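# Find the mislabeled box and move it to the tote

## Task

Each closed box on the office desks carries a FULL or EMPTY label, and exactly one of those labels is false. Place that mislabeled box inside the tote near the door, entirely within it with nothing overhanging the rim. Every other box must end up on the desk it belongs to. The robot must not tip over or finish leaning. Anything that stays in place only because the robot is holding it at the end does not count.

## Robot and tools

ROBOT. A Hello Robot Stretch 4 with one arm. It has an omni-wheel base, a lift that rides up a mast, an arm that telescopes straight forward, a three-joint wrist (yaw, pitch, roll) and a two-finger gripper. It stands about 1.6 m tall, and the base rim lies within 0.23 m of the base origin. There are four body-mounted cameras: head_camera, head_left_camera, head_right_camera and wrist_camera. Loose objects may occasionally get nudged by outside forces.

FRAMES. The base frame sits on the floor under the base centre, with x forward, y left and z up. hand_pose is reported in this frame and marks a point between the open fingertips; its printed value can be somewhat off. The odometry frame is wherever the base frame was at scene start. base_odometry counts wheel rotation only, so wheel slip shows up as false travel. Heading is positive to the left and runs from -3.142 to 3.142.

execute_actions(actions, cameras). actions is a list holding one action, or an empty list, which only reports state and images. An action may contain base, joints or both, plus optional pace and contact_limits. Alternatively it contains only end_of_arm. All motions in an action start together but may finish at different times.
- base: exactly one relative command, measured from the base pose in the latest state report. translate_m is a straight drive in metres, forward positive, from -2 to 2. strafe_m is a sideways drive in metres, left positive, from -2 to 2. rotate_rad is an on-the-spot turn in radians, counter-clockwise (left) positive, from -3.2 to 3.2.
- joints: absolute targets keyed by joint name, each a single number.
  - lift_m: 0 to 1.2.
  - arm_m: extension, 0 to 0.55.
  - wrist_yaw_rad: -1.134 to 4.276. 0 points forward, positive turns left, 3.14 is folded back; above 3.4 the arm may obstruct.
  - wrist_pitch_rad: -1.117 to 4.259. 0 is level, 1.57 points down.
  - wrist_roll_rad: -1.117 to 4.259. At 0 the fingers are level with each other; positive rolls clockwise when viewed from behind.
  - gripper_m: fingertip gap, -0.038 to 0.141. Values below 0 press the fingers together.
  Out-of-range joint targets are clipped to the limit and the result reports it. Any other bad value or unknown key rejects the whole call, and nothing moves.
- pace: "slow", "default", "fast" or "max". The base reaches up to 0.1, 0.3, 0.4 or 0.6 m/s and 1, 2, 3 or 4 rad/s respectively. With the lift above 0.2, base speed is lowered further, down to 0.3 m/s and 1 rad/s at full height.
- contact_limits: {"arm_m": value}, from 0 (gentlest) to 0.75 (firmest), default 0.5. It sets how much force the arm may apply before it halts.
- end_of_arm: "enable_torque" re-powers wrist or gripper motors that shut off; they then hold their current position.
- No single action runs longer than 15 s. To unfold at scene start, send lift_m 0.4 together with wrist_yaw_rad 0.
- cameras: a list of camera names or "all". Omitting it or passing null returns all images; [] returns none. The pictures line gives the order of the returned images.

wait(seconds): 0 to 10. Sends no new command and returns the same report as an empty action.

zoom_image(camera, region): region is [x0, y0, x1, y1] in pixels of that camera's latest full image, with the origin at the top-left, at most 504x504. Useful for reading box labels.

finished_scene(scene): pass the number of the current scene. This cannot be reversed, and the result says whether the goal was met. The goal must already be satisfied and stable. Replying without calling a tool ends everything.

READING RESULTS.
- base_status and joint_status tell how each motion ended:
  - "done": for the base, the wheels turned the commanded amount, even if they slipped.
  - "off_target": the part stopped short and may still be pushing.
  - "contact_stop_at_<key>": the part hit something and now holds there; lift, arm or wheels may go slack.
  - "limit_stop_at_<name>": a built-in limit intervened. "limit_stop_at_tilt" means the lean exceeds 6 degrees, and lift, arm and wheels ignore commands until it eases. "limit_stop_at_own_body" means a self-collision was prevented; you may move away but not further toward the body. This can happen with pitch below -0.2 combined with roll below -0.4 or above 4.
  - "torque_fault": a wrist or gripper motor overloaded, for example by pressing against something or holding over about 2 kg level, and went limp. Send enable_torque.
- on_its_own lists things you did not command, such as held targets, efforts outside their rest range, and tilt changes.
- A joint or base left out of an action may still be pushing toward an earlier target.
- If one call reports a stop, later calls in the same reply are skipped.
- lidar_m gives 12 distances in metres, one per 30-degree sector: the 1st is straight ahead, counting counter-clockwise (4th left, 7th behind, 10th right). "-" means nothing seen or closer than 0.25 m. Table tops count; clear objects and thin legs may be missed.
- wrist_depth_mm is a 7x7 grid of depths in mm (100 to 2000), listed from the top-left.
- turned_by_wheels versus turned_by_imu: a gap above about 0.1 rad suggests a collision or slip, and the heading error is roughly their difference.
- base_tilt is in degrees, with forward and right positive, and carries a constant bias of up to about 1.5.
- motor_effort is a percentage, with the peak during the last action in brackets. It is noisy and offset. For wheel_0, wheel_1 and wheel_2, positive means turning right.

GRIPPING. To grasp, command a gripper_m smaller than the object's width. Going lower squeezes harder and draws the object inward. The gripper reading and "done" do not confirm a grasp; check for a clear rise in gripper effort or look in wrist_camera. A load held with a level gripper also changes the wrist_pitch_rad effort. If the fingertips get stuck against a surface, raise the lift.

CAUTIONS. Avoid driving or turning with more than 1 kg in hand while arm_m is above 0.2, especially at fast paces. Avoid sustained pushing, particularly with the gripper high or with a high contact limit. Avoid dropping, slamming or shoving objects. The simulation keeps running while you compose a reply, and the robot holds its last command during that time. The camera calibration K and T_world_to_cam map base-frame points into each image, within small errors; errors grow for the wrist camera when the arm is extended.

Each tool is called after "Call:" as a command line: name --argument value for each argument, lists and objects as JSON in quotes; but a table of rows of numbers goes row by row, as --pt "numbers of a row", without its own name.

## Session

Call:
execute_actions --actions '[]'

Scene clock: 0.00 s.
base_odometry: x=+0.000 y=+0.000 heading=+0.000 (m, m, rad; odometry frame)
turned_by_wheels: +0.000 (rad since the last result)
turned_by_imu: +0.000 (rad since the last result)
base_tilt: forward=+0.2 right=+0.2 (deg)
lidar_m: 1.64 1.46 1.53 1.80 0.99 1.33 1.73 1.59 1.64 1.47 1.30 1.30
base_status: not commanded
joint_positions: lift_m=+0.295 arm_m=-0.001 wrist_yaw_rad=+3.186 wrist_pitch_rad=-0.005 wrist_roll_rad=+0.000 gripper_m=+0.057
joint_status: not commanded
motor_effort: lift_m=+18 arm_m=-1 wrist_yaw_rad=+0 wrist_pitch_rad=-5 wrist_roll_rad=+1 gripper_m=-5 wheel_0=+0 wheel_1=+0 wheel_2=+0 (%)
hand_pose: x=-0.1218 y=+0.0744 z=+0.4746 quat_wxyz=(-0.022, +0.002, +0.000, +1.000) (m; base frame)
wrist_depth_mm: - 113 137 - - 1756 1336 / - 107 137 - - 1661 1430 / - 114 139 - - 1708 1397 / 144 141 202 - - 1708 1430 / 223 - - - 1863 1708 1430 / 225 1576 202 1708 192 1499 1366 / 226 1025 1138 109 1160 1118 1138
pictures: head_camera, head_left_camera, head_right_camera, wrist_camera
Images, in order (width x height): head_camera 420x560, head_left_camera 420x672, head_right_camera 420x672, wrist_camera 616x392.

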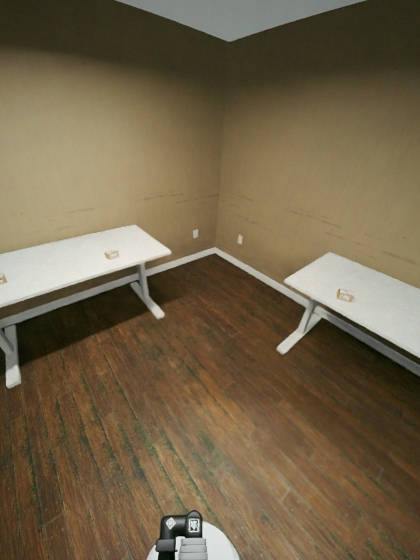

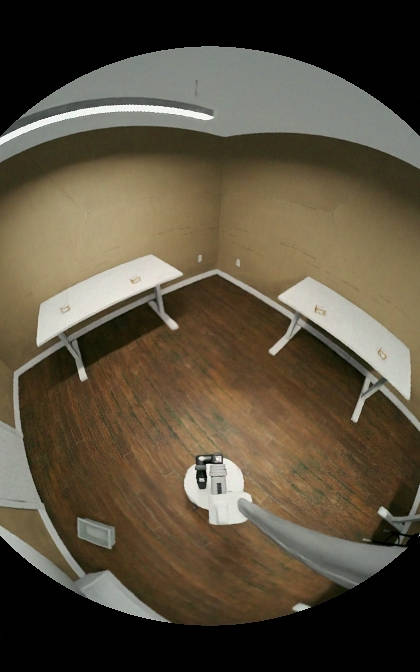

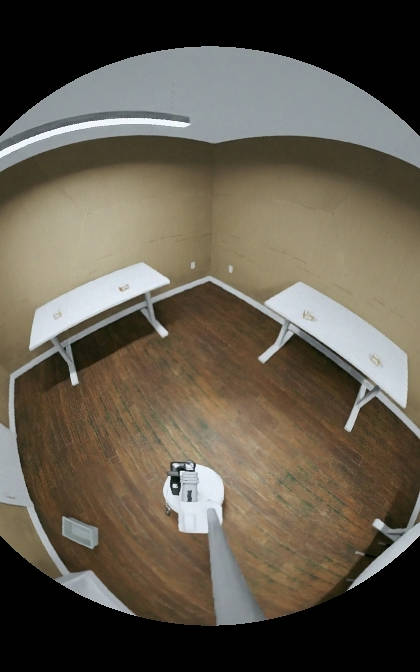

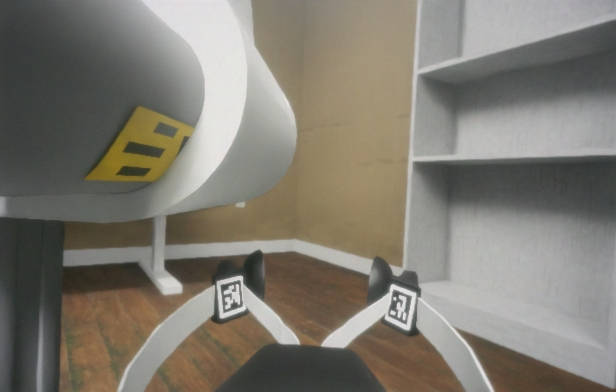

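Call:
execute_actions --actions '[{"base":{"rotate_rad":0.65},"joints":{"lift_m":0.62,"wrist_yaw_rad":0,"gripper_m":0.14},"pace":"fast"}]' --cameras '[]'

Call:
execute_actions --actions '[{"base":{"translate_m":0.8},"pace":"fast"}]' --cameras '["head_camera","wrist_camera"]'

Scene clock: 2.83 s.
base_odometry: x=+0.000 y=+0.000 heading=+0.650 (m, m, rad; odometry frame)
turned_by_wheels: +0.650 (rad since the last result)
turned_by_imu: +0.657 (rad since the last result)
base_tilt: forward=+0.2 right=+0.3 (deg)
lidar_m: 1.47 1.55 1.69 0.92 1.36 1.67 1.65 1.70 1.38 1.30 1.34 1.57
base_status: done
joint_positions: lift_m=+0.620 arm_m=-0.001 wrist_yaw_rad=+0.000 wrist_pitch_rad=-0.005 wrist_roll_rad=+0.000 gripper_m=+0.140
joint_status: all done
motor_effort: lift_m=+20(24) arm_m=-1(1) wrist_yaw_rad=-1(6) wrist_pitch_rad=-4(4) wrist_roll_rad=+0(0) gripper_m=-2(6) wheel_0=+2(5) wheel_1=+2(5) wheel_2=+2(8) (%)
hand_pose: x=+0.4588 y=-0.0873 z=+0.7994 quat_wxyz=(+1.000, +0.000, -0.002, +0.000) (m; base frame)
wrist_depth_mm: - - - - - - - / - - - - - - - / - - - - - - - / - - - - - - - / - - - - - - - / - - - - - 202 - / 1661 1661 1863 109 1863 1708 1921
pictures: none
No camera images: the call's "cameras" was empty. Leave "cameras" out to get every camera's image.

Scene clock: 6.13 s.
base_odometry: x=+0.637 y=+0.485 heading=+0.650 (m, m, rad; odometry frame)
turned_by_wheels: +0.000 (rad since the last result)
turned_by_imu: -0.001 (rad since the last result)
base_tilt: forward=+0.2 right=+0.2 (deg)
lidar_m: 0.67 0.71 1.70 1.63 1.19 1.91 2.60 1.89 1.34 1.28 1.04 0.74
base_status: done
joint_positions: lift_m=+0.620 arm_m=-0.001 wrist_yaw_rad=+0.000 wrist_pitch_rad=-0.005 wrist_roll_rad=+0.000 gripper_m=+0.140
joint_status: not commanded
motor_effort: lift_m=+20(20) arm_m=-1(1) wrist_yaw_rad=+0(2) wrist_pitch_rad=-4(5) wrist_roll_rad=+0(1) gripper_m=-3(1) wheel_0=-1(6) wheel_1=+0(6) wheel_2=+1(13) (%)
hand_pose: x=+0.4588 y=-0.0874 z=+0.7994 quat_wxyz=(+1.000, +0.000, -0.002, +0.000) (m; base frame)
wrist_depth_mm: 1281 1281 1281 1255 1255 1281 1281 / 1281 1281 1281 1308 1281 1308 1281 / 1308 1308 1281 1281 1308 1308 1281 / 1308 1308 1281 1308 1281 1281 1281 / 634 661 707 750 788 647 917 / 854 492 484 488 484 202 508 / 917 1308 1336 109 1336 1336 891
pictures: head_camera, wrist_camera
camera_calibration (this result's frames):
wrist_camera: T_world_to_cam=[[0.0336235, -0.997985, 0.0538076, -0.141606], [-0.0403123, -0.0551484, -0.997664, 0.864074], [0.998621, 0.0313759, -0.0420853, -0.193953], [0, 0, 0, 1]] pos_world=[0.23328, -0.0875828, 0.861513]
Images, in order (width x height): head_camera 420x560, wrist_camera 616x392.

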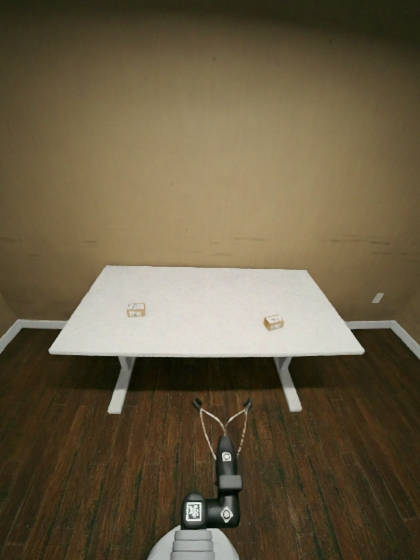

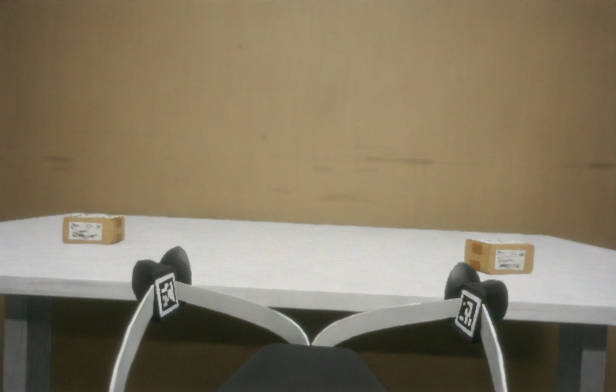

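Call:
execute_actions --actions '[{"base":{"strafe_m":0.39},"joints":{"lift_m":0.66,"arm_m":0.33,"wrist_pitch_rad":0.25},"pace":"fast"}]' --cameras '["head_camera","wrist_camera"]'

Call:
zoom_image --camera "head_camera" --region '[160,270,400,400]'

Scene clock: 8.87 s.
base_odometry: x=+0.400 y=+0.795 heading=+0.650 (m, m, rad; odometry frame)
turned_by_wheels: +0.000 (rad since the last result)
turned_by_imu: +0.001 (rad since the last result)
base_tilt: forward=+0.2 right=+0.1 (deg)
lidar_m: 0.69 0.70 1.28 1.23 0.92 0.90 2.68 2.51 1.78 1.62 1.03 0.74
base_status: done
joint_positions: lift_m=+0.660 arm_m=+0.329 wrist_yaw_rad=+0.000 wrist_pitch_rad=+0.252 wrist_roll_rad=+0.000 gripper_m=+0.140
joint_status: all done
motor_effort: lift_m=+19(25) arm_m=+5(5) wrist_yaw_rad=-1(2) wrist_pitch_rad=-4(7) wrist_roll_rad=+0(1) gripper_m=-1(2) wheel_0=+1(12) wheel_1=-2(12) wheel_2=-1(1) (%)
hand_pose: x=+0.7794 y=-0.0873 z=+0.7661 quat_wxyz=(+0.992, +0.000, +0.126, +0.000) (m; base frame)
wrist_depth_mm: 878 878 866 866 866 866 854 / 917 917 891 891 891 904 878 / 946 946 931 917 931 931 917 / 500 512 484 402 559 569 580 / 347 351 357 364 370 373 387 / 264 246 248 274 255 202 286 / 213 216 218 109 224 218 229
pictures: head_camera, wrist_camera
camera_calibration (this result's frames):
wrist_camera: T_world_to_cam=[[0.0464328, -0.997973, 0.0435084, -0.152618], [-0.292373, -0.0552254, -0.954708, 1.00735], [0.955176, 0.0316091, -0.294345, -0.288342], [0, 0, 0, 1]] pos_world=[0.577024, -0.0875636, 0.883491]
Images, in order (width x height): head_camera 420x560, wrist_camera 616x392.

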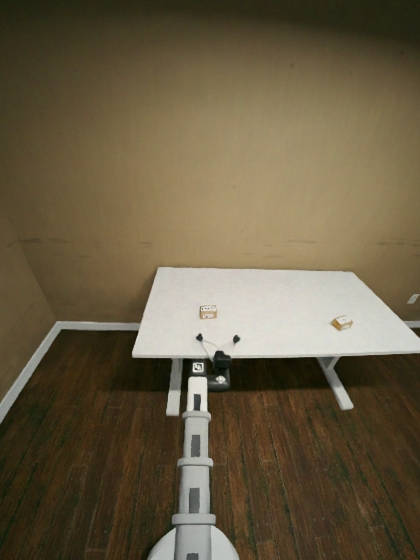

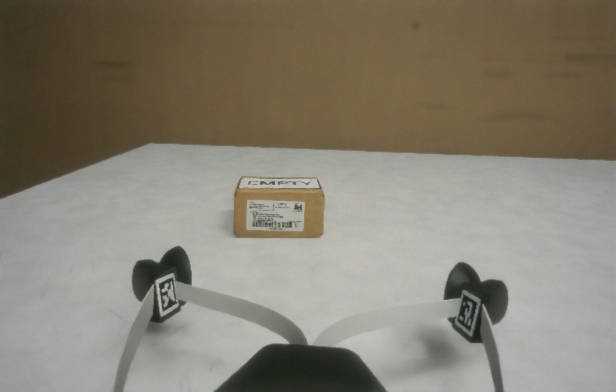

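Region (160, 270, 400, 400) of head_camera's 420x560 image, scaled by 2.100, with more detail than that image has; it fills the top 273 rows of this view, and the rest is white.

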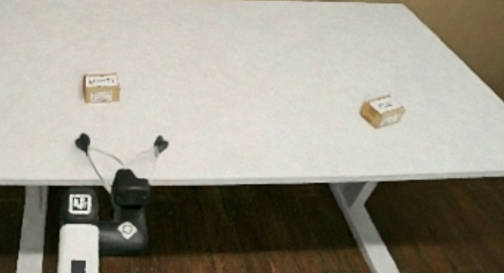

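Call:
execute_actions --actions '[{"base":{"strafe_m":0.042},"joints":{"lift_m":0.645,"arm_m":0.42},"pace":"fast"}]' --cameras '[]'

Call:
execute_actions --actions '[{"base":{"translate_m":0.095}}]' --cameras '["wrist_camera"]'

Call:
execute_actions --actions '[{"joints":{"gripper_m":0.02}}]' --cameras '["wrist_camera"]'

Call:
execute_actions --actions '[{"joints":{"lift_m":0.675}}]' --cameras '["wrist_camera"]'

Scene clock: 10.80 s.
base_odometry: x=+0.375 y=+0.828 heading=+0.650 (m, m, rad; odometry frame)
turned_by_wheels: +0.000 (rad since the last result)
turned_by_imu: +0.001 (rad since the last result)
base_tilt: forward=+0.2 right=+0.2 (deg)
lidar_m: 0.70 0.71 1.20 1.20 0.89 0.84 2.75 2.52 1.79 1.71 1.03 0.72
base_status: done
joint_positions: lift_m=+0.645 arm_m=+0.419 wrist_yaw_rad=+0.000 wrist_pitch_rad=+0.252 wrist_roll_rad=+0.000 gripper_m=+0.140
joint_status: all done
motor_effort: lift_m=+15(16) arm_m=+5(6) wrist_yaw_rad=+1(3) wrist_pitch_rad=-3(5) wrist_roll_rad=+0(0) gripper_m=-2(1) wheel_0=+0(9) wheel_1=-2(10) wheel_2=+0(0) (%)
hand_pose: x=+0.8694 y=-0.0873 z=+0.7515 quat_wxyz=(+0.992, +0.000, +0.126, +0.000) (m; base frame)
wrist_depth_mm: 788 798 788 788 788 768 768 / 820 820 820 820 809 798 798 / 866 854 831 820 831 820 831 / 452 459 473 314 500 517 530 / 312 317 324 293 315 343 347 / 238 223 224 249 231 202 259 / 194 195 198 109 203 197 206
pictures: none
No camera images: the call's "cameras" was empty. Leave "cameras" out to get every camera's image.

Scene clock: 12.33 s.
base_odometry: x=+0.451 y=+0.886 heading=+0.650 (m, m, rad; odometry frame)
turned_by_wheels: +0.000 (rad since the last result)
turned_by_imu: +0.000 (rad since the last result)
base_tilt: forward=+0.1 right=+0.3 (deg)
lidar_m: 0.58 0.62 1.27 1.20 0.97 0.91 2.84 2.67 1.79 1.73 0.88 0.63
base_status: done
joint_positions: lift_m=+0.645 arm_m=+0.419 wrist_yaw_rad=+0.000 wrist_pitch_rad=+0.252 wrist_roll_rad=+0.000 gripper_m=+0.140
joint_status: not commanded
motor_effort: lift_m=+14(15) arm_m=+5(5) wrist_yaw_rad=-4(0) wrist_pitch_rad=-4(3) wrist_roll_rad=+0(0) gripper_m=-1(1) wheel_0=-1(4) wheel_1=+1(7) wheel_2=+0(9) (%)
hand_pose: x=+0.8694 y=-0.0874 z=+0.7515 quat_wxyz=(+0.992, +0.000, +0.126, +0.000) (m; base frame)
wrist_depth_mm: 707 707 691 691 691 683 691 / 732 723 732 723 723 723 715 / 768 759 750 741 741 750 741 / 455 462 477 488 500 512 525 / 314 317 287 211 297 342 347 / 239 223 200 199 200 202 259 / 194 195 198 109 203 198 206
pictures: wrist_camera
camera_calibration (this result's frames):
wrist_camera: T_world_to_cam=[[0.0463822, -0.997976, 0.043507, -0.156131], [-0.292402, -0.0552102, -0.9547, 1.01974], [0.95517, 0.0315595, -0.294371, -0.378578], [0, 0, 0, 1]] pos_world=[0.667023, -0.0875676, 0.868897]
Images, in order (width x height): wrist_camera 616x392.

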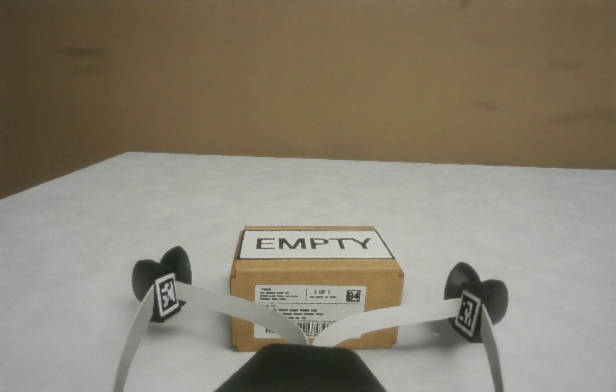

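Scene clock: 14.50 s.
base_odometry: x=+0.451 y=+0.886 heading=+0.650 (m, m, rad; odometry frame)
turned_by_wheels: +0.000 (rad since the last result)
turned_by_imu: +0.001 (rad since the last result)
base_tilt: forward=+0.2 right=+0.2 (deg)
lidar_m: 0.59 0.62 1.24 1.17 0.95 0.93 2.83 2.65 1.80 1.71 0.87 0.62
base_status: not commanded
joint_positions: lift_m=+0.645 arm_m=+0.419 wrist_yaw_rad=+0.000 wrist_pitch_rad=+0.252 wrist_roll_rad=+0.000 gripper_m=+0.021
joint_status: all done
motor_effort: lift_m=+15(15) arm_m=+5(5) wrist_yaw_rad=+1(1) wrist_pitch_rad=-4(4) wrist_roll_rad=+0(0) gripper_m=-29(31) wheel_0=-1(1) wheel_1=+1(1) wheel_2=+0(0) (%)
hand_pose: x=+0.8694 y=-0.0874 z=+0.7515 quat_wxyz=(+0.992, +0.000, +0.126, +0.000) (m; base frame)
wrist_depth_mm: 699 699 691 699 691 691 676 / 732 723 723 723 723 715 707 / 759 759 741 750 741 750 741 / 455 462 473 484 504 512 525 / 312 319 303 200 297 342 349 / 240 178 180 177 180 193 259 / 193 190 190 109 187 190 195
pictures: wrist_camera
camera_calibration (this result's frames):
wrist_camera: T_world_to_cam=[[0.0463824, -0.997976, 0.0435072, -0.156132], [-0.292402, -0.0552104, -0.9547, 1.01974], [0.95517, 0.0315597, -0.294371, -0.378579], [0, 0, 0, 1]] pos_world=[0.667023, -0.0875676, 0.868897]
Images, in order (width x height): wrist_camera 616x392.

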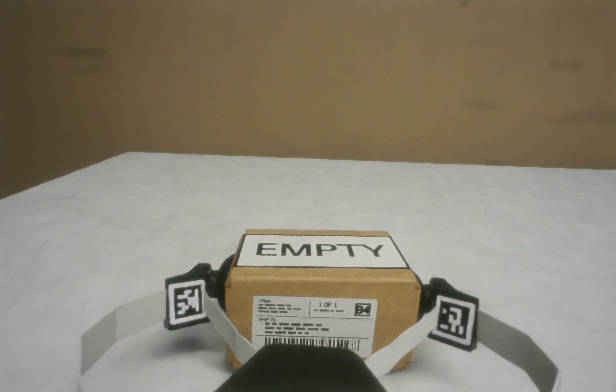

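Scene clock: 15.43 s.
base_odometry: x=+0.451 y=+0.886 heading=+0.650 (m, m, rad; odometry frame)
turned_by_wheels: +0.000 (rad since the last result)
turned_by_imu: +0.000 (rad since the last result)
base_tilt: forward=+0.2 right=+0.2 (deg)
lidar_m: 0.59 0.63 1.24 1.18 0.97 0.94 2.82 2.67 1.80 1.72 0.86 0.63
base_status: not commanded
joint_positions: lift_m=+0.675 arm_m=+0.419 wrist_yaw_rad=+0.000 wrist_pitch_rad=+0.252 wrist_roll_rad=+0.000 gripper_m=+0.021
joint_status: all done
motor_effort: lift_m=+21(22) arm_m=+5(5) wrist_yaw_rad=-1(1) wrist_pitch_rad=-4(5) wrist_roll_rad=+0(0) gripper_m=-28(28) wheel_0=-1(1) wheel_1=+1(1) wheel_2=+0(0) (%)
hand_pose: x=+0.8694 y=-0.0874 z=+0.7810 quat_wxyz=(+0.992, +0.000, +0.126, +0.000) (m; base frame)
wrist_depth_mm: 699 699 683 691 683 691 683 / 723 723 723 715 707 723 707 / 759 759 759 750 750 750 741 / 788 564 574 591 603 621 640 / 377 384 368 198 359 413 421 / 290 178 180 177 179 193 312 / 234 229 230 109 228 230 241
pictures: wrist_camera
camera_calibration (this result's frames):
wrist_camera: T_world_to_cam=[[0.0463827, -0.997976, 0.0435069, -0.157415], [-0.29241, -0.0552105, -0.954698, 1.04791], [0.955168, 0.0315596, -0.294379, -0.369887], [0, 0, 0, 1]] pos_world=[0.667025, -0.0875676, 0.898399]
Images, in order (width x height): wrist_camera 616x392.

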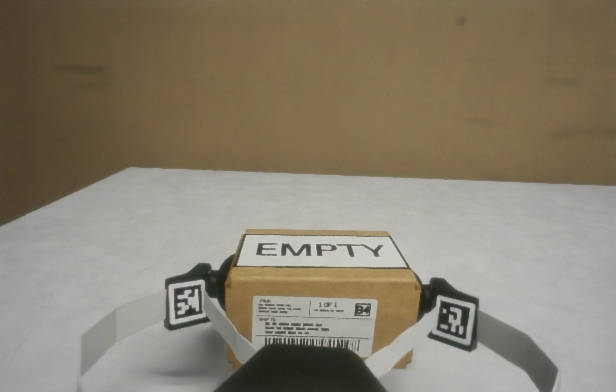

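Call:
execute_actions --actions '[{"joints":{"lift_m":0.645,"gripper_m":0.04}}]' --cameras '[]'

Call:
execute_actions --actions '[{"joints":{"gripper_m":0.14}}]' --cameras '[]'

Call:
execute_actions --actions '[{"joints":{"arm_m":0.2},"pace":"fast"}]' --cameras '[]'

Call:
execute_actions --actions '[{"base":{"strafe_m":-0.85},"joints":{"wrist_yaw_rad":0.35,"lift_m":0.71},"pace":"max"}]' --cameras '[]'

Call:
execute_actions --actions '[{"joints":{"arm_m":0.32},"pace":"fast"}]' --cameras '["wrist_camera","head_camera"]'

Scene clock: 16.93 s.
base_odometry: x=+0.451 y=+0.886 heading=+0.650 (m, m, rad; odometry frame)
turned_by_wheels: +0.000 (rad since the last result)
turned_by_imu: +0.000 (rad since the last result)
base_tilt: forward=+0.2 right=+0.2 (deg)
lidar_m: 0.59 0.59 1.26 1.20 0.98 0.94 2.81 2.67 1.80 1.72 0.88 0.62
base_status: not commanded
joint_positions: lift_m=+0.645 arm_m=+0.419 wrist_yaw_rad=+0.000 wrist_pitch_rad=+0.252 wrist_roll_rad=+0.000 gripper_m=+0.041
joint_status: all done
motor_effort: lift_m=+15(19) arm_m=+5(5) wrist_yaw_rad=-1(2) wrist_pitch_rad=-4(5) wrist_roll_rad=+0(0) gripper_m=-24(28) wheel_0=-1(1) wheel_1=+1(1) wheel_2=+0(0) (%)
hand_pose: x=+0.8694 y=-0.0874 z=+0.7515 quat_wxyz=(+0.992, +0.000, +0.126, +0.000) (m; base frame)
wrist_depth_mm: 707 691 699 699 691 683 683 / 732 723 723 723 715 707 715 / 759 750 750 741 741 741 732 / 455 462 477 488 500 517 530 / 314 319 303 202 298 342 347 / 240 222 183 183 185 234 258 / 194 189 190 109 192 189 206
pictures: none
No camera images: the call's "cameras" was empty. Leave "cameras" out to get every camera's image.

Scene clock: 18.93 s.
base_odometry: x=+0.451 y=+0.886 heading=+0.650 (m, m, rad; odometry frame)
turned_by_wheels: +0.000 (rad since the last result)
turned_by_imu: +0.001 (rad since the last result)
base_tilt: forward=+0.2 right=+0.2 (deg)
lidar_m: 0.59 0.61 1.24 1.19 0.97 0.93 2.83 2.66 1.83 1.70 0.86 0.61
base_status: not commanded
joint_positions: lift_m=+0.645 arm_m=+0.419 wrist_yaw_rad=+0.000 wrist_pitch_rad=+0.252 wrist_roll_rad=+0.000 gripper_m=+0.140
joint_status: all done
motor_effort: lift_m=+15(15) arm_m=+5(5) wrist_yaw_rad=+0(0) wrist_pitch_rad=-4(5) wrist_roll_rad=+0(0) gripper_m=+0(24) wheel_0=-1(1) wheel_1=+1(1) wheel_2=+0(0) (%)
hand_pose: x=+0.8694 y=-0.0874 z=+0.7515 quat_wxyz=(+0.992, +0.000, +0.126, +0.000) (m; base frame)
wrist_depth_mm: 707 691 699 699 691 683 683 / 741 732 732 715 715 723 715 / 759 759 750 750 732 741 741 / 452 469 473 488 500 517 530 / 314 319 304 212 297 342 347 / 240 222 199 198 202 202 258 / 194 195 198 109 203 196 206
pictures: none
No camera images: the call's "cameras" was empty. Leave "cameras" out to get every camera's image.

Scene clock: 20.43 s.
base_odometry: x=+0.451 y=+0.886 heading=+0.650 (m, m, rad; odometry frame)
turned_by_wheels: +0.000 (rad since the last result)
turned_by_imu: +0.000 (rad since the last result)
base_tilt: forward=+0.2 right=+0.2 (deg)
lidar_m: 0.59 0.61 1.27 1.19 0.97 0.94 2.80 2.63 1.78 1.70 0.89 0.64
base_status: not commanded
joint_positions: lift_m=+0.645 arm_m=+0.201 wrist_yaw_rad=+0.000 wrist_pitch_rad=+0.252 wrist_roll_rad=+0.000 gripper_m=+0.140
joint_status: all done
motor_effort: lift_m=+15(15) arm_m=-5(5) wrist_yaw_rad=+0(1) wrist_pitch_rad=-5(5) wrist_roll_rad=+0(0) gripper_m=+1(1) wheel_0=-1(1) wheel_1=+1(1) wheel_2=+0(0) (%)
hand_pose: x=+0.6512 y=-0.0875 z=+0.7515 quat_wxyz=(+0.992, +0.000, +0.126, +0.000) (m; base frame)
wrist_depth_mm: 917 904 891 904 904 891 878 / 931 931 946 946 931 917 917 / 991 976 891 946 946 946 946 / 452 469 477 407 496 517 525 / 315 319 324 330 336 343 351 / 240 223 225 249 232 202 259 / 202 202 202 109 204 198 207
pictures: none
No camera images: the call's "cameras" was empty. Leave "cameras" out to get every camera's image.

Scene clock: 23.67 s.
base_odometry: x=+0.965 y=+0.209 heading=+0.650 (m, m, rad; odometry frame)
turned_by_wheels: +0.000 (rad since the last result)
turned_by_imu: -0.001 (rad since the last result)
base_tilt: forward=+0.2 right=+0.2 (deg)
lidar_m: 0.58 0.62 0.87 2.04 1.60 2.45 3.35 1.28 0.89 0.89 1.70 0.65
base_status: done
joint_positions: lift_m=+0.710 arm_m=+0.201 wrist_yaw_rad=+0.350 wrist_pitch_rad=+0.252 wrist_roll_rad=+0.000 gripper_m=+0.140
joint_status: all done
motor_effort: lift_m=+20(23) arm_m=-5(5) wrist_yaw_rad=+2(8) wrist_pitch_rad=-5(6) wrist_roll_rad=+1(0) gripper_m=+1(1) wheel_0=+0(10) wheel_1=+0(10) wheel_2=-1(2) (%)
hand_pose: x=+0.6642 y=+0.0137 z=+0.8161 quat_wxyz=(+0.977, -0.022, +0.124, +0.173) (m; base frame)
wrist_depth_mm: 1281 1138 1042 976 891 820 768 / 1336 1182 1078 991 917 866 788 / 1336 1205 1098 1042 946 866 831 / 668 676 691 723 741 759 768 / 459 466 477 427 462 500 504 / 353 325 329 347 334 202 377 / 296 285 290 109 297 287 301
pictures: none
No camera images: the call's "cameras" was empty. Leave "cameras" out to get every camera's image.

Scene clock: 24.83 s.
base_odometry: x=+0.965 y=+0.209 heading=+0.650 (m, m, rad; odometry frame)
turned_by_wheels: +0.000 (rad since the last result)
turned_by_imu: +0.000 (rad since the last result)
base_tilt: forward=+0.2 right=+0.2 (deg)
lidar_m: 0.61 0.62 0.87 2.02 1.62 2.47 3.37 1.29 0.89 0.88 1.68 0.66
base_status: not commanded
joint_positions: lift_m=+0.710 arm_m=+0.319 wrist_yaw_rad=+0.350 wrist_pitch_rad=+0.252 wrist_roll_rad=+0.000 gripper_m=+0.140
joint_status: all done
motor_effort: lift_m=+20(20) arm_m=+5(5) wrist_yaw_rad=+0(0) wrist_pitch_rad=-4(5) wrist_roll_rad=+0(1) gripper_m=-3(0) wheel_0=+0(0) wheel_1=+0(0) wheel_2=-1(1) (%)
hand_pose: x=+0.7824 y=+0.0137 z=+0.8161 quat_wxyz=(+0.977, -0.022, +0.124, +0.173) (m; base frame)
wrist_depth_mm: 1098 1008 917 842 778 723 683 / 1182 1060 960 891 798 759 707 / 1182 1078 976 917 820 778 723 / 661 676 691 715 732 750 732 / 459 469 473 477 488 496 504 / 351 324 325 274 336 202 377 / 285 285 277 109 294 289 301
pictures: head_camera, wrist_camera
camera_calibration (this result's frames):
wrist_camera: T_world_to_cam=[[0.385638, -0.921624, 0.0435022, -0.320527], [-0.25586, -0.152122, -0.95467, 1.03422], [0.886464, 0.357026, -0.294471, -0.230312], [0, 0, 0, 1]] pos_world=[0.592386, -0.0558501, 0.933461]
Images, in order (width x height): head_camera 420x560, wrist_camera 616x392.

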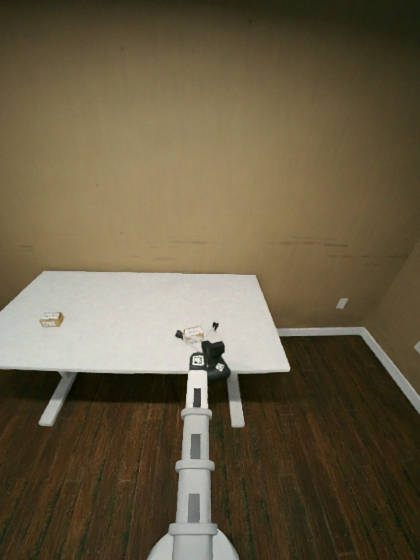

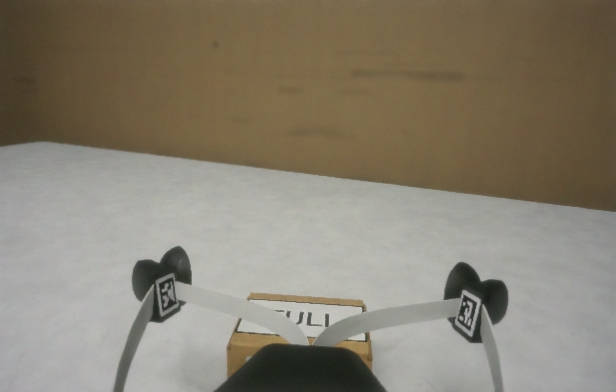

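Call:
execute_actions --actions '[{"base":{"strafe_m":0.017},"joints":{"lift_m":0.645,"arm_m":0.343}}]' --cameras '["wrist_camera"]'

Call:
execute_actions --actions '[{"joints":{"gripper_m":0.02}}]' --cameras '[]'

Call:
execute_actions --actions '[{"joints":{"lift_m":0.675}}]' --cameras '["wrist_camera"]'

Scene clock: 26.40 s.
base_odometry: x=+0.955 y=+0.223 heading=+0.650 (m, m, rad; odometry frame)
turned_by_wheels: +0.000 (rad since the last result)
turned_by_imu: +0.001 (rad since the last result)
base_tilt: forward=+0.2 right=+0.2 (deg)
lidar_m: 0.60 0.62 0.87 2.03 1.54 2.42 3.35 1.31 0.91 0.91 1.72 0.65
base_status: done
joint_positions: lift_m=+0.645 arm_m=+0.342 wrist_yaw_rad=+0.350 wrist_pitch_rad=+0.252 wrist_roll_rad=+0.000 gripper_m=+0.140
joint_status: all done
motor_effort: lift_m=+14(18) arm_m=+5(5) wrist_yaw_rad=-1(0) wrist_pitch_rad=-3(5) wrist_roll_rad=+0(0) gripper_m=-1(1) wheel_0=+2(4) wheel_1=-1(4) wheel_2=-1(1) (%)
hand_pose: x=+0.8054 y=+0.0137 z=+0.7515 quat_wxyz=(+0.977, -0.022, +0.124, +0.173) (m; base frame)
wrist_depth_mm: 1078 960 891 809 750 699 668 / 1138 1025 931 842 788 723 683 / 820 854 904 854 809 750 699 / 455 462 473 488 500 517 525 / 314 320 303 212 315 342 349 / 240 222 199 192 189 202 259 / 195 195 198 109 198 196 206
pictures: wrist_camera
camera_calibration (this result's frames):
wrist_camera: T_world_to_cam=[[0.385579, -0.921649, 0.0435021, -0.326547], [-0.25587, -0.152106, -0.95467, 0.978472], [0.886487, 0.35697, -0.294471, -0.269696], [0, 0, 0, 1]] pos_world=[0.615353, -0.0558566, 0.868905]
Images, in order (width x height): wrist_camera 616x392.

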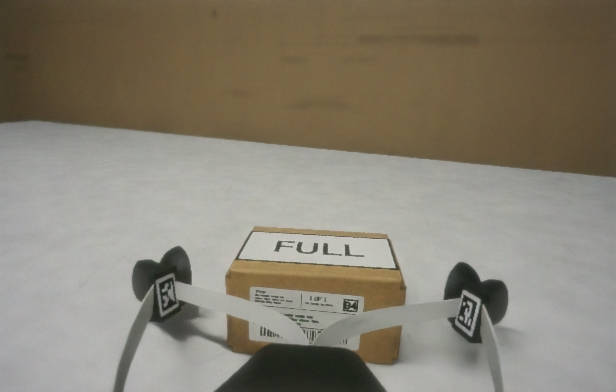

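Scene clock: 28.57 s.
base_odometry: x=+0.955 y=+0.223 heading=+0.650 (m, m, rad; odometry frame)
turned_by_wheels: +0.000 (rad since the last result)
turned_by_imu: +0.001 (rad since the last result)
base_tilt: forward=+0.2 right=+0.2 (deg)
lidar_m: 0.62 0.62 0.88 2.04 1.50 2.50 3.34 1.30 0.90 0.89 1.73 0.63
base_status: not commanded
joint_positions: lift_m=+0.645 arm_m=+0.342 wrist_yaw_rad=+0.350 wrist_pitch_rad=+0.256 wrist_roll_rad=+0.000 gripper_m=+0.021
joint_status: all done
motor_effort: lift_m=+15(15) arm_m=+5(5) wrist_yaw_rad=-2(2) wrist_pitch_rad=-17(15) wrist_roll_rad=+0(0) gripper_m=-31(28) wheel_0=+1(2) wheel_1=-1(1) wheel_2=-1(1) (%)
hand_pose: x=+0.8051 y=+0.0136 z=+0.7503 quat_wxyz=(+0.977, -0.022, +0.126, +0.173) (m; base frame)
wrist_depth_mm: 1060 976 891 809 759 707 654 / 1138 1025 946 842 778 732 676 / 778 820 854 854 798 750 699 / 439 452 459 473 480 492 504 / 307 310 297 200 290 332 338 / 235 178 174 171 170 237 251 / 190 191 183 109 179 185 194
pictures: none
No camera images: the call's "cameras" was empty. Leave "cameras" out to get every camera's image.

Scene clock: 29.50 s.
base_odometry: x=+0.955 y=+0.223 heading=+0.650 (m, m, rad; odometry frame)
turned_by_wheels: +0.000 (rad since the last result)
turned_by_imu: +0.000 (rad since the last result)
base_tilt: forward=+0.2 right=+0.2 (deg)
lidar_m: 0.59 0.62 0.89 2.03 1.56 2.52 3.36 1.34 0.91 0.88 1.71 0.62
base_status: not commanded
joint_positions: lift_m=+0.675 arm_m=+0.342 wrist_yaw_rad=+0.350 wrist_pitch_rad=+0.256 wrist_roll_rad=+0.000 gripper_m=+0.021
joint_status: all done
motor_effort: lift_m=+22(22) arm_m=+5(5) wrist_yaw_rad=+0(0) wrist_pitch_rad=-18(19) wrist_roll_rad=+1(0) gripper_m=-31(29) wheel_0=+1(1) wheel_1=-1(1) wheel_2=-1(1) (%)
hand_pose: x=+0.8051 y=+0.0136 z=+0.7797 quat_wxyz=(+0.977, -0.022, +0.126, +0.173) (m; base frame)
wrist_depth_mm: 1078 960 904 820 741 699 661 / 1138 1008 931 842 788 732 683 / 946 991 931 878 809 750 715 / 530 544 559 564 585 597 609 / 373 373 357 200 353 402 407 / 286 178 174 171 170 289 306 / 230 231 218 109 178 224 236
pictures: wrist_camera
camera_calibration (this result's frames):
wrist_camera: T_world_to_cam=[[0.385832, -0.921552, 0.0433043, -0.327793], [-0.2597, -0.153532, -0.953406, 1.0074], [0.885262, 0.356609, -0.298565, -0.256948], [0, 0, 0, 1]] pos_world=[0.615561, -0.0557813, 0.897939]
Images, in order (width x height): wrist_camera 616x392.

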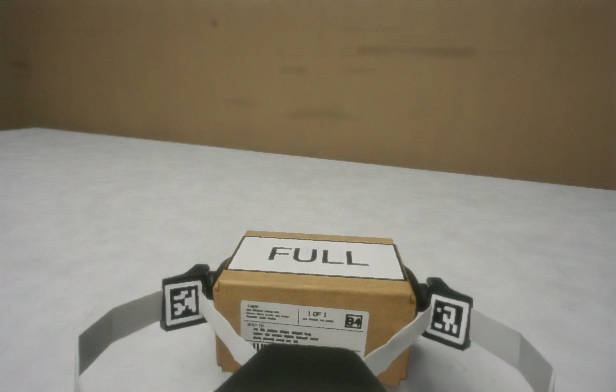

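Call:
execute_actions --actions '[{"joints":{"lift_m":0.645,"gripper_m":0.04}}]' --cameras '[]'

Call:
execute_actions --actions '[{"joints":{"gripper_m":0.14}}]' --cameras '[]'

Call:
execute_actions --actions '[{"base":{"translate_m":-0.38},"joints":{"lift_m":0.73},"pace":"fast"}]' --cameras '[]'

Call:
execute_actions --actions '[{"base":{"rotate_rad":-1.56},"joints":{"wrist_yaw_rad":0,"arm_m":0.2},"pace":"fast"}]' --cameras '[]'

Call:
execute_actions --actions '[{"base":{"translate_m":0.3},"pace":"fast"}]'

Scene clock: 31.07 s.
base_odometry: x=+0.955 y=+0.223 heading=+0.650 (m, m, rad; odometry frame)
turned_by_wheels: +0.000 (rad since the last result)
turned_by_imu: +0.001 (rad since the last result)
base_tilt: forward=+0.2 right=+0.2 (deg)
lidar_m: 0.60 0.63 0.87 2.02 1.55 2.46 3.36 1.30 0.92 0.90 1.70 0.63
base_status: not commanded
joint_positions: lift_m=+0.645 arm_m=+0.342 wrist_yaw_rad=+0.350 wrist_pitch_rad=+0.256 wrist_roll_rad=+0.000 gripper_m=+0.041
joint_status: all done
motor_effort: lift_m=+16(21) arm_m=+5(5) wrist_yaw_rad=+1(2) wrist_pitch_rad=-19(17) wrist_roll_rad=+1(0) gripper_m=-25(30) wheel_0=+2(1) wheel_1=-1(1) wheel_2=-1(1) (%)
hand_pose: x=+0.8051 y=+0.0136 z=+0.7502 quat_wxyz=(+0.977, -0.022, +0.126, +0.173) (m; base frame)
wrist_depth_mm: 1078 976 904 809 759 699 654 / 1138 1042 917 854 788 723 676 / 778 809 854 854 809 741 707 / 436 445 459 473 480 492 504 / 306 309 294 203 290 330 338 / 234 218 182 177 175 238 251 / 190 185 186 109 183 185 202
pictures: none
No camera images: the call's "cameras" was empty. Leave "cameras" out to get every camera's image.

Scene clock: 33.07 s.
base_odometry: x=+0.955 y=+0.223 heading=+0.650 (m, m, rad; odometry frame)
turned_by_wheels: +0.000 (rad since the last result)
turned_by_imu: +0.001 (rad since the last result)
base_tilt: forward=+0.3 right=+0.2 (deg)
lidar_m: 0.62 0.62 0.87 2.03 1.56 2.45 3.35 1.33 0.91 0.90 1.72 0.64
base_status: not commanded
joint_positions: lift_m=+0.645 arm_m=+0.342 wrist_yaw_rad=+0.350 wrist_pitch_rad=+0.253 wrist_roll_rad=+0.000 gripper_m=+0.140
joint_status: all done
motor_effort: lift_m=+16(16) arm_m=+5(5) wrist_yaw_rad=+0(2) wrist_pitch_rad=-9(15) wrist_roll_rad=+0(0) gripper_m=+0(23) wheel_0=+2(1) wheel_1=-1(1) wheel_2=-1(1) (%)
hand_pose: x=+0.8053 y=+0.0137 z=+0.7512 quat_wxyz=(+0.977, -0.022, +0.124, +0.173) (m; base frame)
wrist_depth_mm: 1078 976 878 820 759 707 668 / 1118 1025 931 842 788 732 676 / 820 854 891 854 809 750 707 / 455 466 473 484 500 508 525 / 312 317 303 211 314 340 345 / 239 221 199 191 189 202 257 / 194 195 198 109 198 197 206
pictures: none
No camera images: the call's "cameras" was empty. Leave "cameras" out to get every camera's image.

Scene clock: 35.40 s.
base_odometry: x=+0.652 y=-0.007 heading=+0.650 (m, m, rad; odometry frame)
turned_by_wheels: +0.000 (rad since the last result)
turned_by_imu: +0.002 (rad since the last result)
base_tilt: forward=+0.2 right=+0.2 (deg)
lidar_m: 0.97 1.03 1.37 1.48 1.46 2.27 2.22 1.40 0.92 0.87 1.72 1.02
base_status: done
joint_positions: lift_m=+0.730 arm_m=+0.342 wrist_yaw_rad=+0.350 wrist_pitch_rad=+0.252 wrist_roll_rad=+0.000 gripper_m=+0.140
joint_status: all done
motor_effort: lift_m=+20(23) arm_m=+5(5) wrist_yaw_rad=+2(1) wrist_pitch_rad=-6(5) wrist_roll_rad=+0(1) gripper_m=+0(1) wheel_0=-1(6) wheel_1=+1(6) wheel_2=-2(11) (%)
hand_pose: x=+0.8054 y=+0.0137 z=+0.8360 quat_wxyz=(+0.977, -0.022, +0.124, +0.173) (m; base frame)
wrist_depth_mm: 1576 1430 1281 1205 1118 1025 976 / 1708 1499 1366 1255 1160 1042 991 / 1661 1397 1366 1255 1160 1098 1025 / 732 741 759 778 809 820 842 / 1921 585 530 525 530 544 554 / 1576 1205 1499 1499 436 202 415 / 1336 1255 1366 109 1308 1255 741
pictures: none
No camera images: the call's "cameras" was empty. Leave "cameras" out to get every camera's image.

Scene clock: 37.30 s.
base_odometry: x=+0.652 y=-0.007 heading=-0.910 (m, m, rad; odometry frame)
turned_by_wheels: -1.560 (rad since the last result)
turned_by_imu: -1.574 (rad since the last result)
base_tilt: forward=+0.2 right=+0.2 (deg)
lidar_m: 0.85 1.75 1.03 0.97 1.03 1.41 1.55 1.44 2.24 2.14 1.36 0.92
base_status: done
joint_positions: lift_m=+0.730 arm_m=+0.201 wrist_yaw_rad=+0.000 wrist_pitch_rad=+0.252 wrist_roll_rad=+0.000 gripper_m=+0.140
joint_status: all done
motor_effort: lift_m=+20(20) arm_m=-5(6) wrist_yaw_rad=+2(9) wrist_pitch_rad=-4(5) wrist_roll_rad=+0(0) gripper_m=-1(0) wheel_0=-1(5) wheel_1=+0(8) wheel_2=-2(7) (%)
hand_pose: x=+0.6512 y=-0.0874 z=+0.8360 quat_wxyz=(+0.992, +0.000, +0.126, +0.000) (m; base frame)
wrist_depth_mm: 1182 1182 1160 1160 1138 1160 1138 / 1229 1229 1229 1205 1205 1182 1182 / 1281 1255 1255 1255 1229 1229 1255 / 1366 1336 759 778 741 831 866 / 1397 549 525 530 539 549 559 / 1464 1464 946 1430 1397 202 1430 / 1336 1308 1336 109 1366 1336 1397
pictures: none
No camera images: the call's "cameras" was empty. Leave "cameras" out to get every camera's image.

Scene clock: 39.47 s.
base_odometry: x=+0.836 y=-0.244 heading=-0.910 (m, m, rad; odometry frame)
turned_by_wheels: +0.000 (rad since the last result)
turned_by_imu: +0.000 (rad since the last result)
base_tilt: forward=+0.2 right=+0.2 (deg)
lidar_m: 0.57 0.63 1.88 0.96 1.03 1.46 1.70 1.73 2.24 2.15 0.87 0.64
base_status: done
joint_positions: lift_m=+0.730 arm_m=+0.201 wrist_yaw_rad=+0.000 wrist_pitch_rad=+0.252 wrist_roll_rad=+0.000 gripper_m=+0.140
joint_status: not commanded
motor_effort: lift_m=+20(20) arm_m=-5(6) wrist_yaw_rad=+2(0) wrist_pitch_rad=-4(7) wrist_roll_rad=+0(1) gripper_m=+0(1) wheel_0=+0(5) wheel_1=-2(6) wheel_2=+0(11) (%)
hand_pose: x=+0.6512 y=-0.0874 z=+0.8360 quat_wxyz=(+0.992, +0.000, +0.126, +0.000) (m; base frame)
wrist_depth_mm: 891 904 891 891 878 878 866 / 931 960 931 931 931 917 891 / 976 976 960 960 960 946 946 / 1025 1025 768 778 809 820 854 / 1060 508 521 525 535 544 554 / 389 357 359 399 306 203 418 / 312 314 319 109 309 315 332
pictures: head_camera, head_left_camera, head_right_camera, wrist_camera
camera_calibration (this result's frames):
wrist_camera: T_world_to_cam=[[0.0461926, -0.997985, 0.0434951, -0.14961], [-0.292663, -0.0551514, -0.954624, 1.0367], [0.955099, 0.0313671, -0.29462, -0.145063], [0, 0, 0, 1]] pos_world=[0.448863, -0.0875832, 0.953428]
Images, in order (width x height): head_camera 420x560, head_left_camera 420x672, head_right_camera 420x672, wrist_camera 616x392.

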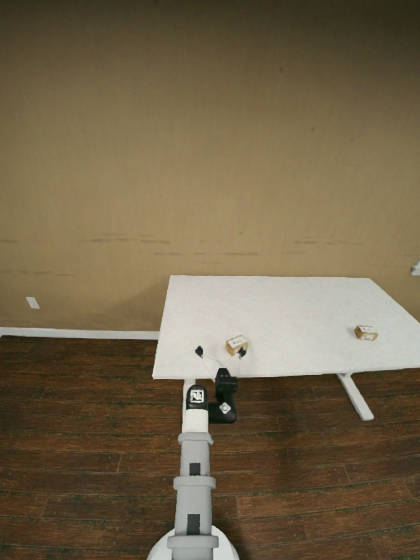

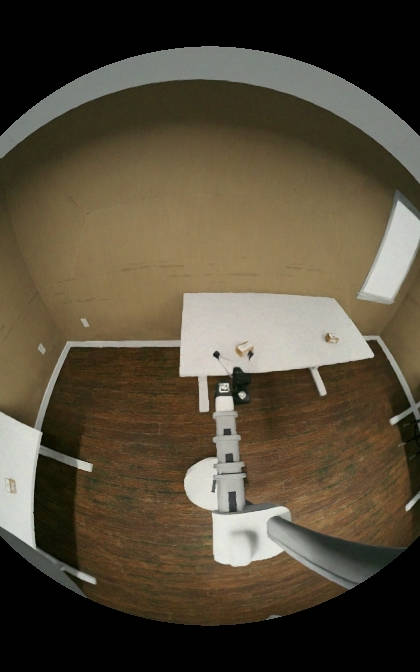

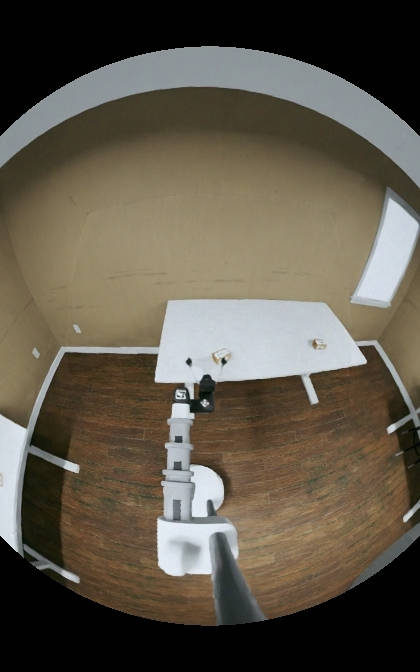

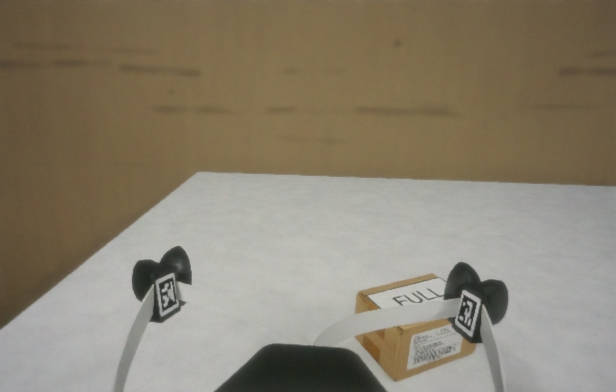

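Call:
execute_actions --actions '[{"base":{"strafe_m":-0.234},"joints":{"lift_m":0.71,"arm_m":0.29,"wrist_yaw_rad":0.5},"pace":"fast"}]' --cameras '["wrist_camera"]'

Call:
execute_actions --actions '[{"joints":{"lift_m":0.645}}]' --cameras '["wrist_camera"]'

Call:
execute_actions --actions '[{"joints":{"gripper_m":0.02}}]' --cameras '["wrist_camera"]'

Scene clock: 41.77 s.
base_odometry: x=+0.652 y=-0.388 heading=-0.910 (m, m, rad; odometry frame)
turned_by_wheels: +0.000 (rad since the last result)
turned_by_imu: +0.000 (rad since the last result)
base_tilt: forward=+0.2 right=+0.2 (deg)
lidar_m: 0.59 0.64 1.95 1.24 1.27 1.79 1.64 2.08 1.98 1.90 0.91 0.59
base_status: done
joint_positions: lift_m=+0.710 arm_m=+0.289 wrist_yaw_rad=+0.500 wrist_pitch_rad=+0.252 wrist_roll_rad=+0.000 gripper_m=+0.140
joint_status: all done
motor_effort: lift_m=+15(18) arm_m=+5(6) wrist_yaw_rad=+0(5) wrist_pitch_rad=-4(5) wrist_roll_rad=+0(0) gripper_m=+0(1) wheel_0=-2(10) wheel_1=+2(12) wheel_2=-1(1) (%)
hand_pose: x=+0.7470 y=+0.0572 z=+0.8164 quat_wxyz=(+0.961, -0.031, +0.122, +0.245) (m; base frame)
wrist_depth_mm: 1430 1205 1025 917 809 723 661 / 1499 1255 1078 946 831 741 683 / 1618 1336 1118 976 866 768 707 / 1756 1366 778 723 732 750 699 / 1708 466 477 484 492 496 512 / 351 325 327 364 338 202 382 / 285 286 278 109 290 287 301
pictures: wrist_camera
camera_calibration (this result's frames):
wrist_camera: T_world_to_cam=[[0.518881, -0.853739, 0.0435004, -0.37025], [-0.230321, -0.188626, -0.954658, 1.01514], [0.823234, 0.485335, -0.294508, -0.174472], [0, 0, 0, 1]] pos_world=[0.569555, -0.0399383, 0.933833]
Images, in order (width x height): wrist_camera 616x392.

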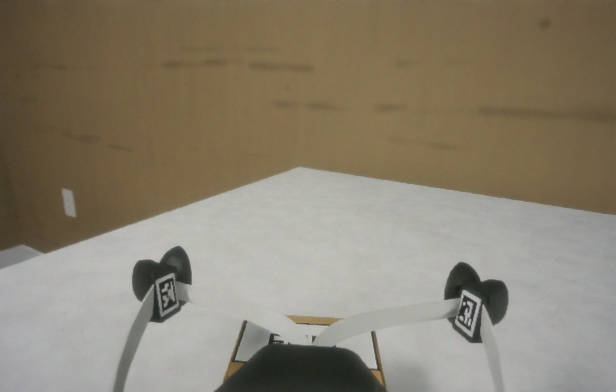

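Scene clock: 42.97 s.
base_odometry: x=+0.652 y=-0.388 heading=-0.910 (m, m, rad; odometry frame)
turned_by_wheels: +0.000 (rad since the last result)
turned_by_imu: +0.000 (rad since the last result)
base_tilt: forward=+0.2 right=+0.2 (deg)
lidar_m: 0.59 0.61 1.95 1.22 1.28 1.81 1.64 2.09 2.00 1.92 0.88 0.63
base_status: not commanded
joint_positions: lift_m=+0.645 arm_m=+0.289 wrist_yaw_rad=+0.500 wrist_pitch_rad=+0.252 wrist_roll_rad=+0.000 gripper_m=+0.140
joint_status: all done
motor_effort: lift_m=+15(15) arm_m=+5(5) wrist_yaw_rad=-1(0) wrist_pitch_rad=-4(3) wrist_roll_rad=+0(0) gripper_m=+0(1) wheel_0=-1(1) wheel_1=+2(2) wheel_2=-1(1) (%)
hand_pose: x=+0.7470 y=+0.0572 z=+0.7515 quat_wxyz=(+0.961, -0.031, +0.122, +0.245) (m; base frame)
wrist_depth_mm: 1397 1182 1042 904 809 723 661 / 1537 1281 1060 946 831 750 683 / 1537 1308 1098 931 831 750 707 / 1576 466 477 492 504 517 525 / 315 319 286 213 314 342 347 / 240 223 200 195 193 202 258 / 195 196 198 109 202 197 206
pictures: wrist_camera
camera_calibration (this result's frames):
wrist_camera: T_world_to_cam=[[0.518881, -0.853739, 0.0435005, -0.367427], [-0.230321, -0.188626, -0.954658, 0.953149], [0.823234, 0.485335, -0.294508, -0.193597], [0, 0, 0, 1]] pos_world=[0.569557, -0.0399382, 0.868899]
Images, in order (width x height): wrist_camera 616x392.

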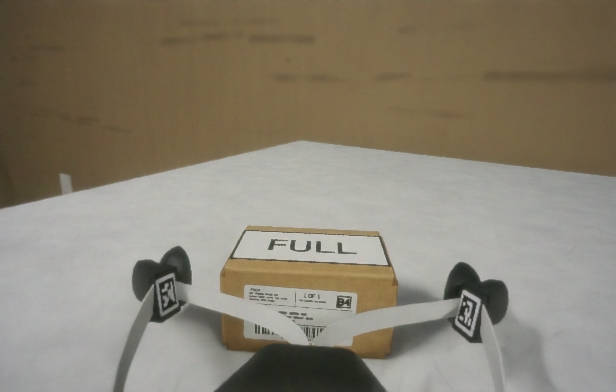

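Scene clock: 45.13 s.
base_odometry: x=+0.652 y=-0.388 heading=-0.910 (m, m, rad; odometry frame)
turned_by_wheels: +0.000 (rad since the last result)
turned_by_imu: +0.001 (rad since the last result)
base_tilt: forward=+0.2 right=+0.3 (deg)
lidar_m: 0.59 0.61 1.98 1.22 1.27 1.78 1.67 2.10 1.95 1.89 0.87 0.63
base_status: not commanded
joint_positions: lift_m=+0.645 arm_m=+0.289 wrist_yaw_rad=+0.500 wrist_pitch_rad=+0.254 wrist_roll_rad=+0.000 gripper_m=+0.021
joint_status: all done
motor_effort: lift_m=+15(15) arm_m=+5(5) wrist_yaw_rad=+1(0) wrist_pitch_rad=-8(10) wrist_roll_rad=+0(0) gripper_m=-29(31) wheel_0=-1(2) wheel_1=+2(2) wheel_2=-1(1) (%)
hand_pose: x=+0.7469 y=+0.0572 z=+0.7510 quat_wxyz=(+0.961, -0.031, +0.123, +0.246) (m; base frame)
wrist_depth_mm: 1430 1205 1008 891 809 723 661 / 1499 1281 1078 946 831 741 676 / 1618 1336 1098 931 820 768 707 / 1537 459 466 480 492 508 517 / 312 315 301 200 296 336 343 / 238 179 177 174 173 230 256 / 193 195 188 109 182 187 196
pictures: wrist_camera
camera_calibration (this result's frames):
wrist_camera: T_world_to_cam=[[0.519264, -0.85351, 0.0434201, -0.367536], [-0.231714, -0.189511, -0.954146, 0.953353], [0.822602, 0.485392, -0.296176, -0.191938], [0, 0, 0, 1]] pos_world=[0.569642, -0.0398596, 0.868749]
Images, in order (width x height): wrist_camera 616x392.

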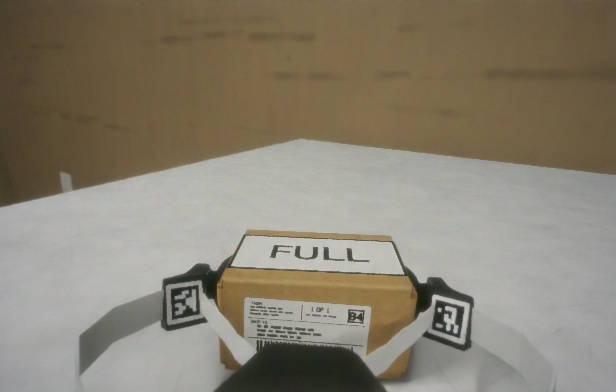

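Call:
execute_actions --actions '[{"joints":{"gripper_m":0.14}}]' --cameras '[]'

Call:
execute_actions --actions '[{"joints":{"lift_m":0.72},"pace":"fast"}]' --cameras '[]'

Call:
execute_actions --actions '[{"base":{"strafe_m":-0.57},"joints":{"wrist_yaw_rad":0},"pace":"max"}]' --cameras '["wrist_camera","head_right_camera"]'

Scene clock: 47.87 s.
base_odometry: x=+0.652 y=-0.388 heading=-0.910 (m, m, rad; odometry frame)
turned_by_wheels: +0.000 (rad since the last result)
turned_by_imu: +0.001 (rad since the last result)
base_tilt: forward=+0.2 right=+0.2 (deg)
lidar_m: 0.59 0.61 1.96 1.22 1.31 1.77 1.61 2.07 1.98 1.90 0.92 0.63
base_status: not commanded
joint_positions: lift_m=+0.645 arm_m=+0.289 wrist_yaw_rad=+0.500 wrist_pitch_rad=+0.253 wrist_roll_rad=+0.000 gripper_m=+0.140
joint_status: all done
motor_effort: lift_m=+15(15) arm_m=+5(5) wrist_yaw_rad=+1(0) wrist_pitch_rad=-7(9) wrist_roll_rad=+0(0) gripper_m=+0(28) wheel_0=-2(1) wheel_1=+2(2) wheel_2=-1(1) (%)
hand_pose: x=+0.7470 y=+0.0573 z=+0.7513 quat_wxyz=(+0.961, -0.031, +0.122, +0.246) (m; base frame)
wrist_depth_mm: 1430 1182 1042 904 798 723 661 / 1537 1255 1060 931 831 750 676 / 1661 1308 1098 931 831 759 691 / 1576 466 477 484 504 512 525 / 315 319 303 212 315 340 347 / 240 223 200 195 193 202 257 / 195 196 198 109 202 197 206
pictures: none
No camera images: the call's "cameras" was empty. Leave "cameras" out to get every camera's image.

Scene clock: 48.93 s.
base_odometry: x=+0.652 y=-0.388 heading=-0.910 (m, m, rad; odometry frame)
turned_by_wheels: +0.000 (rad since the last result)
turned_by_imu: +0.000 (rad since the last result)
base_tilt: forward=+0.2 right=+0.2 (deg)
lidar_m: 0.60 0.61 1.96 1.23 1.29 1.79 1.61 2.07 1.98 1.90 0.90 0.61
base_status: not commanded
joint_positions: lift_m=+0.720 arm_m=+0.289 wrist_yaw_rad=+0.500 wrist_pitch_rad=+0.252 wrist_roll_rad=+0.000 gripper_m=+0.140
joint_status: all done
motor_effort: lift_m=+21(23) arm_m=+5(5) wrist_yaw_rad=-1(0) wrist_pitch_rad=-6(9) wrist_roll_rad=+0(0) gripper_m=-1(0) wheel_0=-1(1) wheel_1=+2(2) wheel_2=-1(1) (%)
hand_pose: x=+0.7470 y=+0.0573 z=+0.8259 quat_wxyz=(+0.961, -0.031, +0.122, +0.246) (m; base frame)
wrist_depth_mm: 1430 1182 1042 904 788 715 661 / 1499 1255 1060 946 842 741 676 / 1618 1308 1138 976 854 768 699 / 1708 1366 1098 750 759 759 707 / 1756 484 500 508 512 521 530 / 370 340 343 382 355 202 394 / 297 297 301 109 297 301 315
pictures: none
No camera images: the call's "cameras" was empty. Leave "cameras" out to get every camera's image.

Scene clock: 51.63 s.
base_odometry: x=+0.201 y=-0.737 heading=-0.910 (m, m, rad; odometry frame)
turned_by_wheels: +0.000 (rad since the last result)
turned_by_imu: +0.001 (rad since the last result)
base_tilt: forward=+0.2 right=+0.2 (deg)
lidar_m: 0.59 0.65 0.88 1.81 1.87 1.90 1.73 2.12 1.39 1.31 1.97 0.64
base_status: done
joint_positions: lift_m=+0.720 arm_m=+0.289 wrist_yaw_rad=+0.000 wrist_pitch_rad=+0.252 wrist_roll_rad=+0.000 gripper_m=+0.140
joint_status: all done
motor_effort: lift_m=+20(21) arm_m=+5(5) wrist_yaw_rad=-2(11) wrist_pitch_rad=-7(5) wrist_roll_rad=+0(0) gripper_m=+1(1) wheel_0=-1(10) wheel_1=+1(12) wheel_2=-1(0) (%)
hand_pose: x=+0.7394 y=-0.0874 z=+0.8260 quat_wxyz=(+0.992, +0.000, +0.126, +0.000) (m; base frame)
wrist_depth_mm: 842 831 820 820 831 809 809 / 878 866 866 854 842 831 831 / 904 904 904 904 878 866 878 / 683 707 723 741 778 778 904 / 480 488 496 508 512 521 535 / 366 342 320 301 353 202 399 / 297 298 303 109 310 301 317
pictures: head_right_camera, wrist_camera
camera_calibration (this result's frames):
wrist_camera: T_world_to_cam=[[0.0463195, -0.99798, 0.0434878, -0.153301], [-0.292816, -0.0551869, -0.954575, 1.05299], [0.955046, 0.0314815, -0.294781, -0.232079], [0, 0, 0, 1]] pos_world=[0.537078, -0.0875739, 0.943407]
Images, in order (width x height): head_right_camera 420x672, wrist_camera 616x392.

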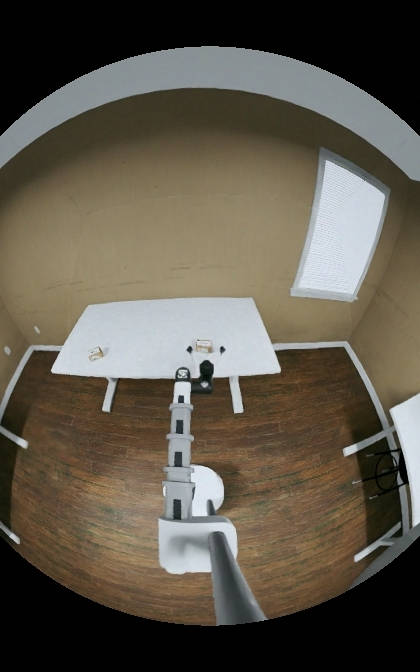

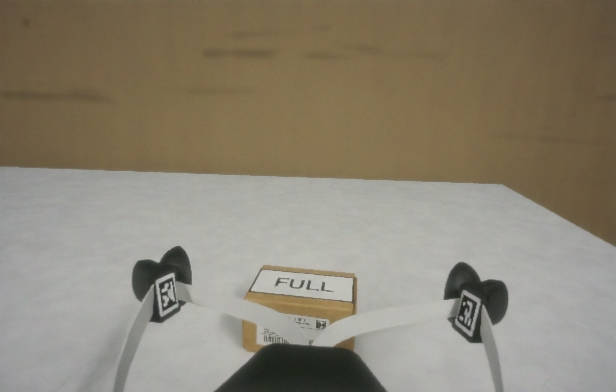

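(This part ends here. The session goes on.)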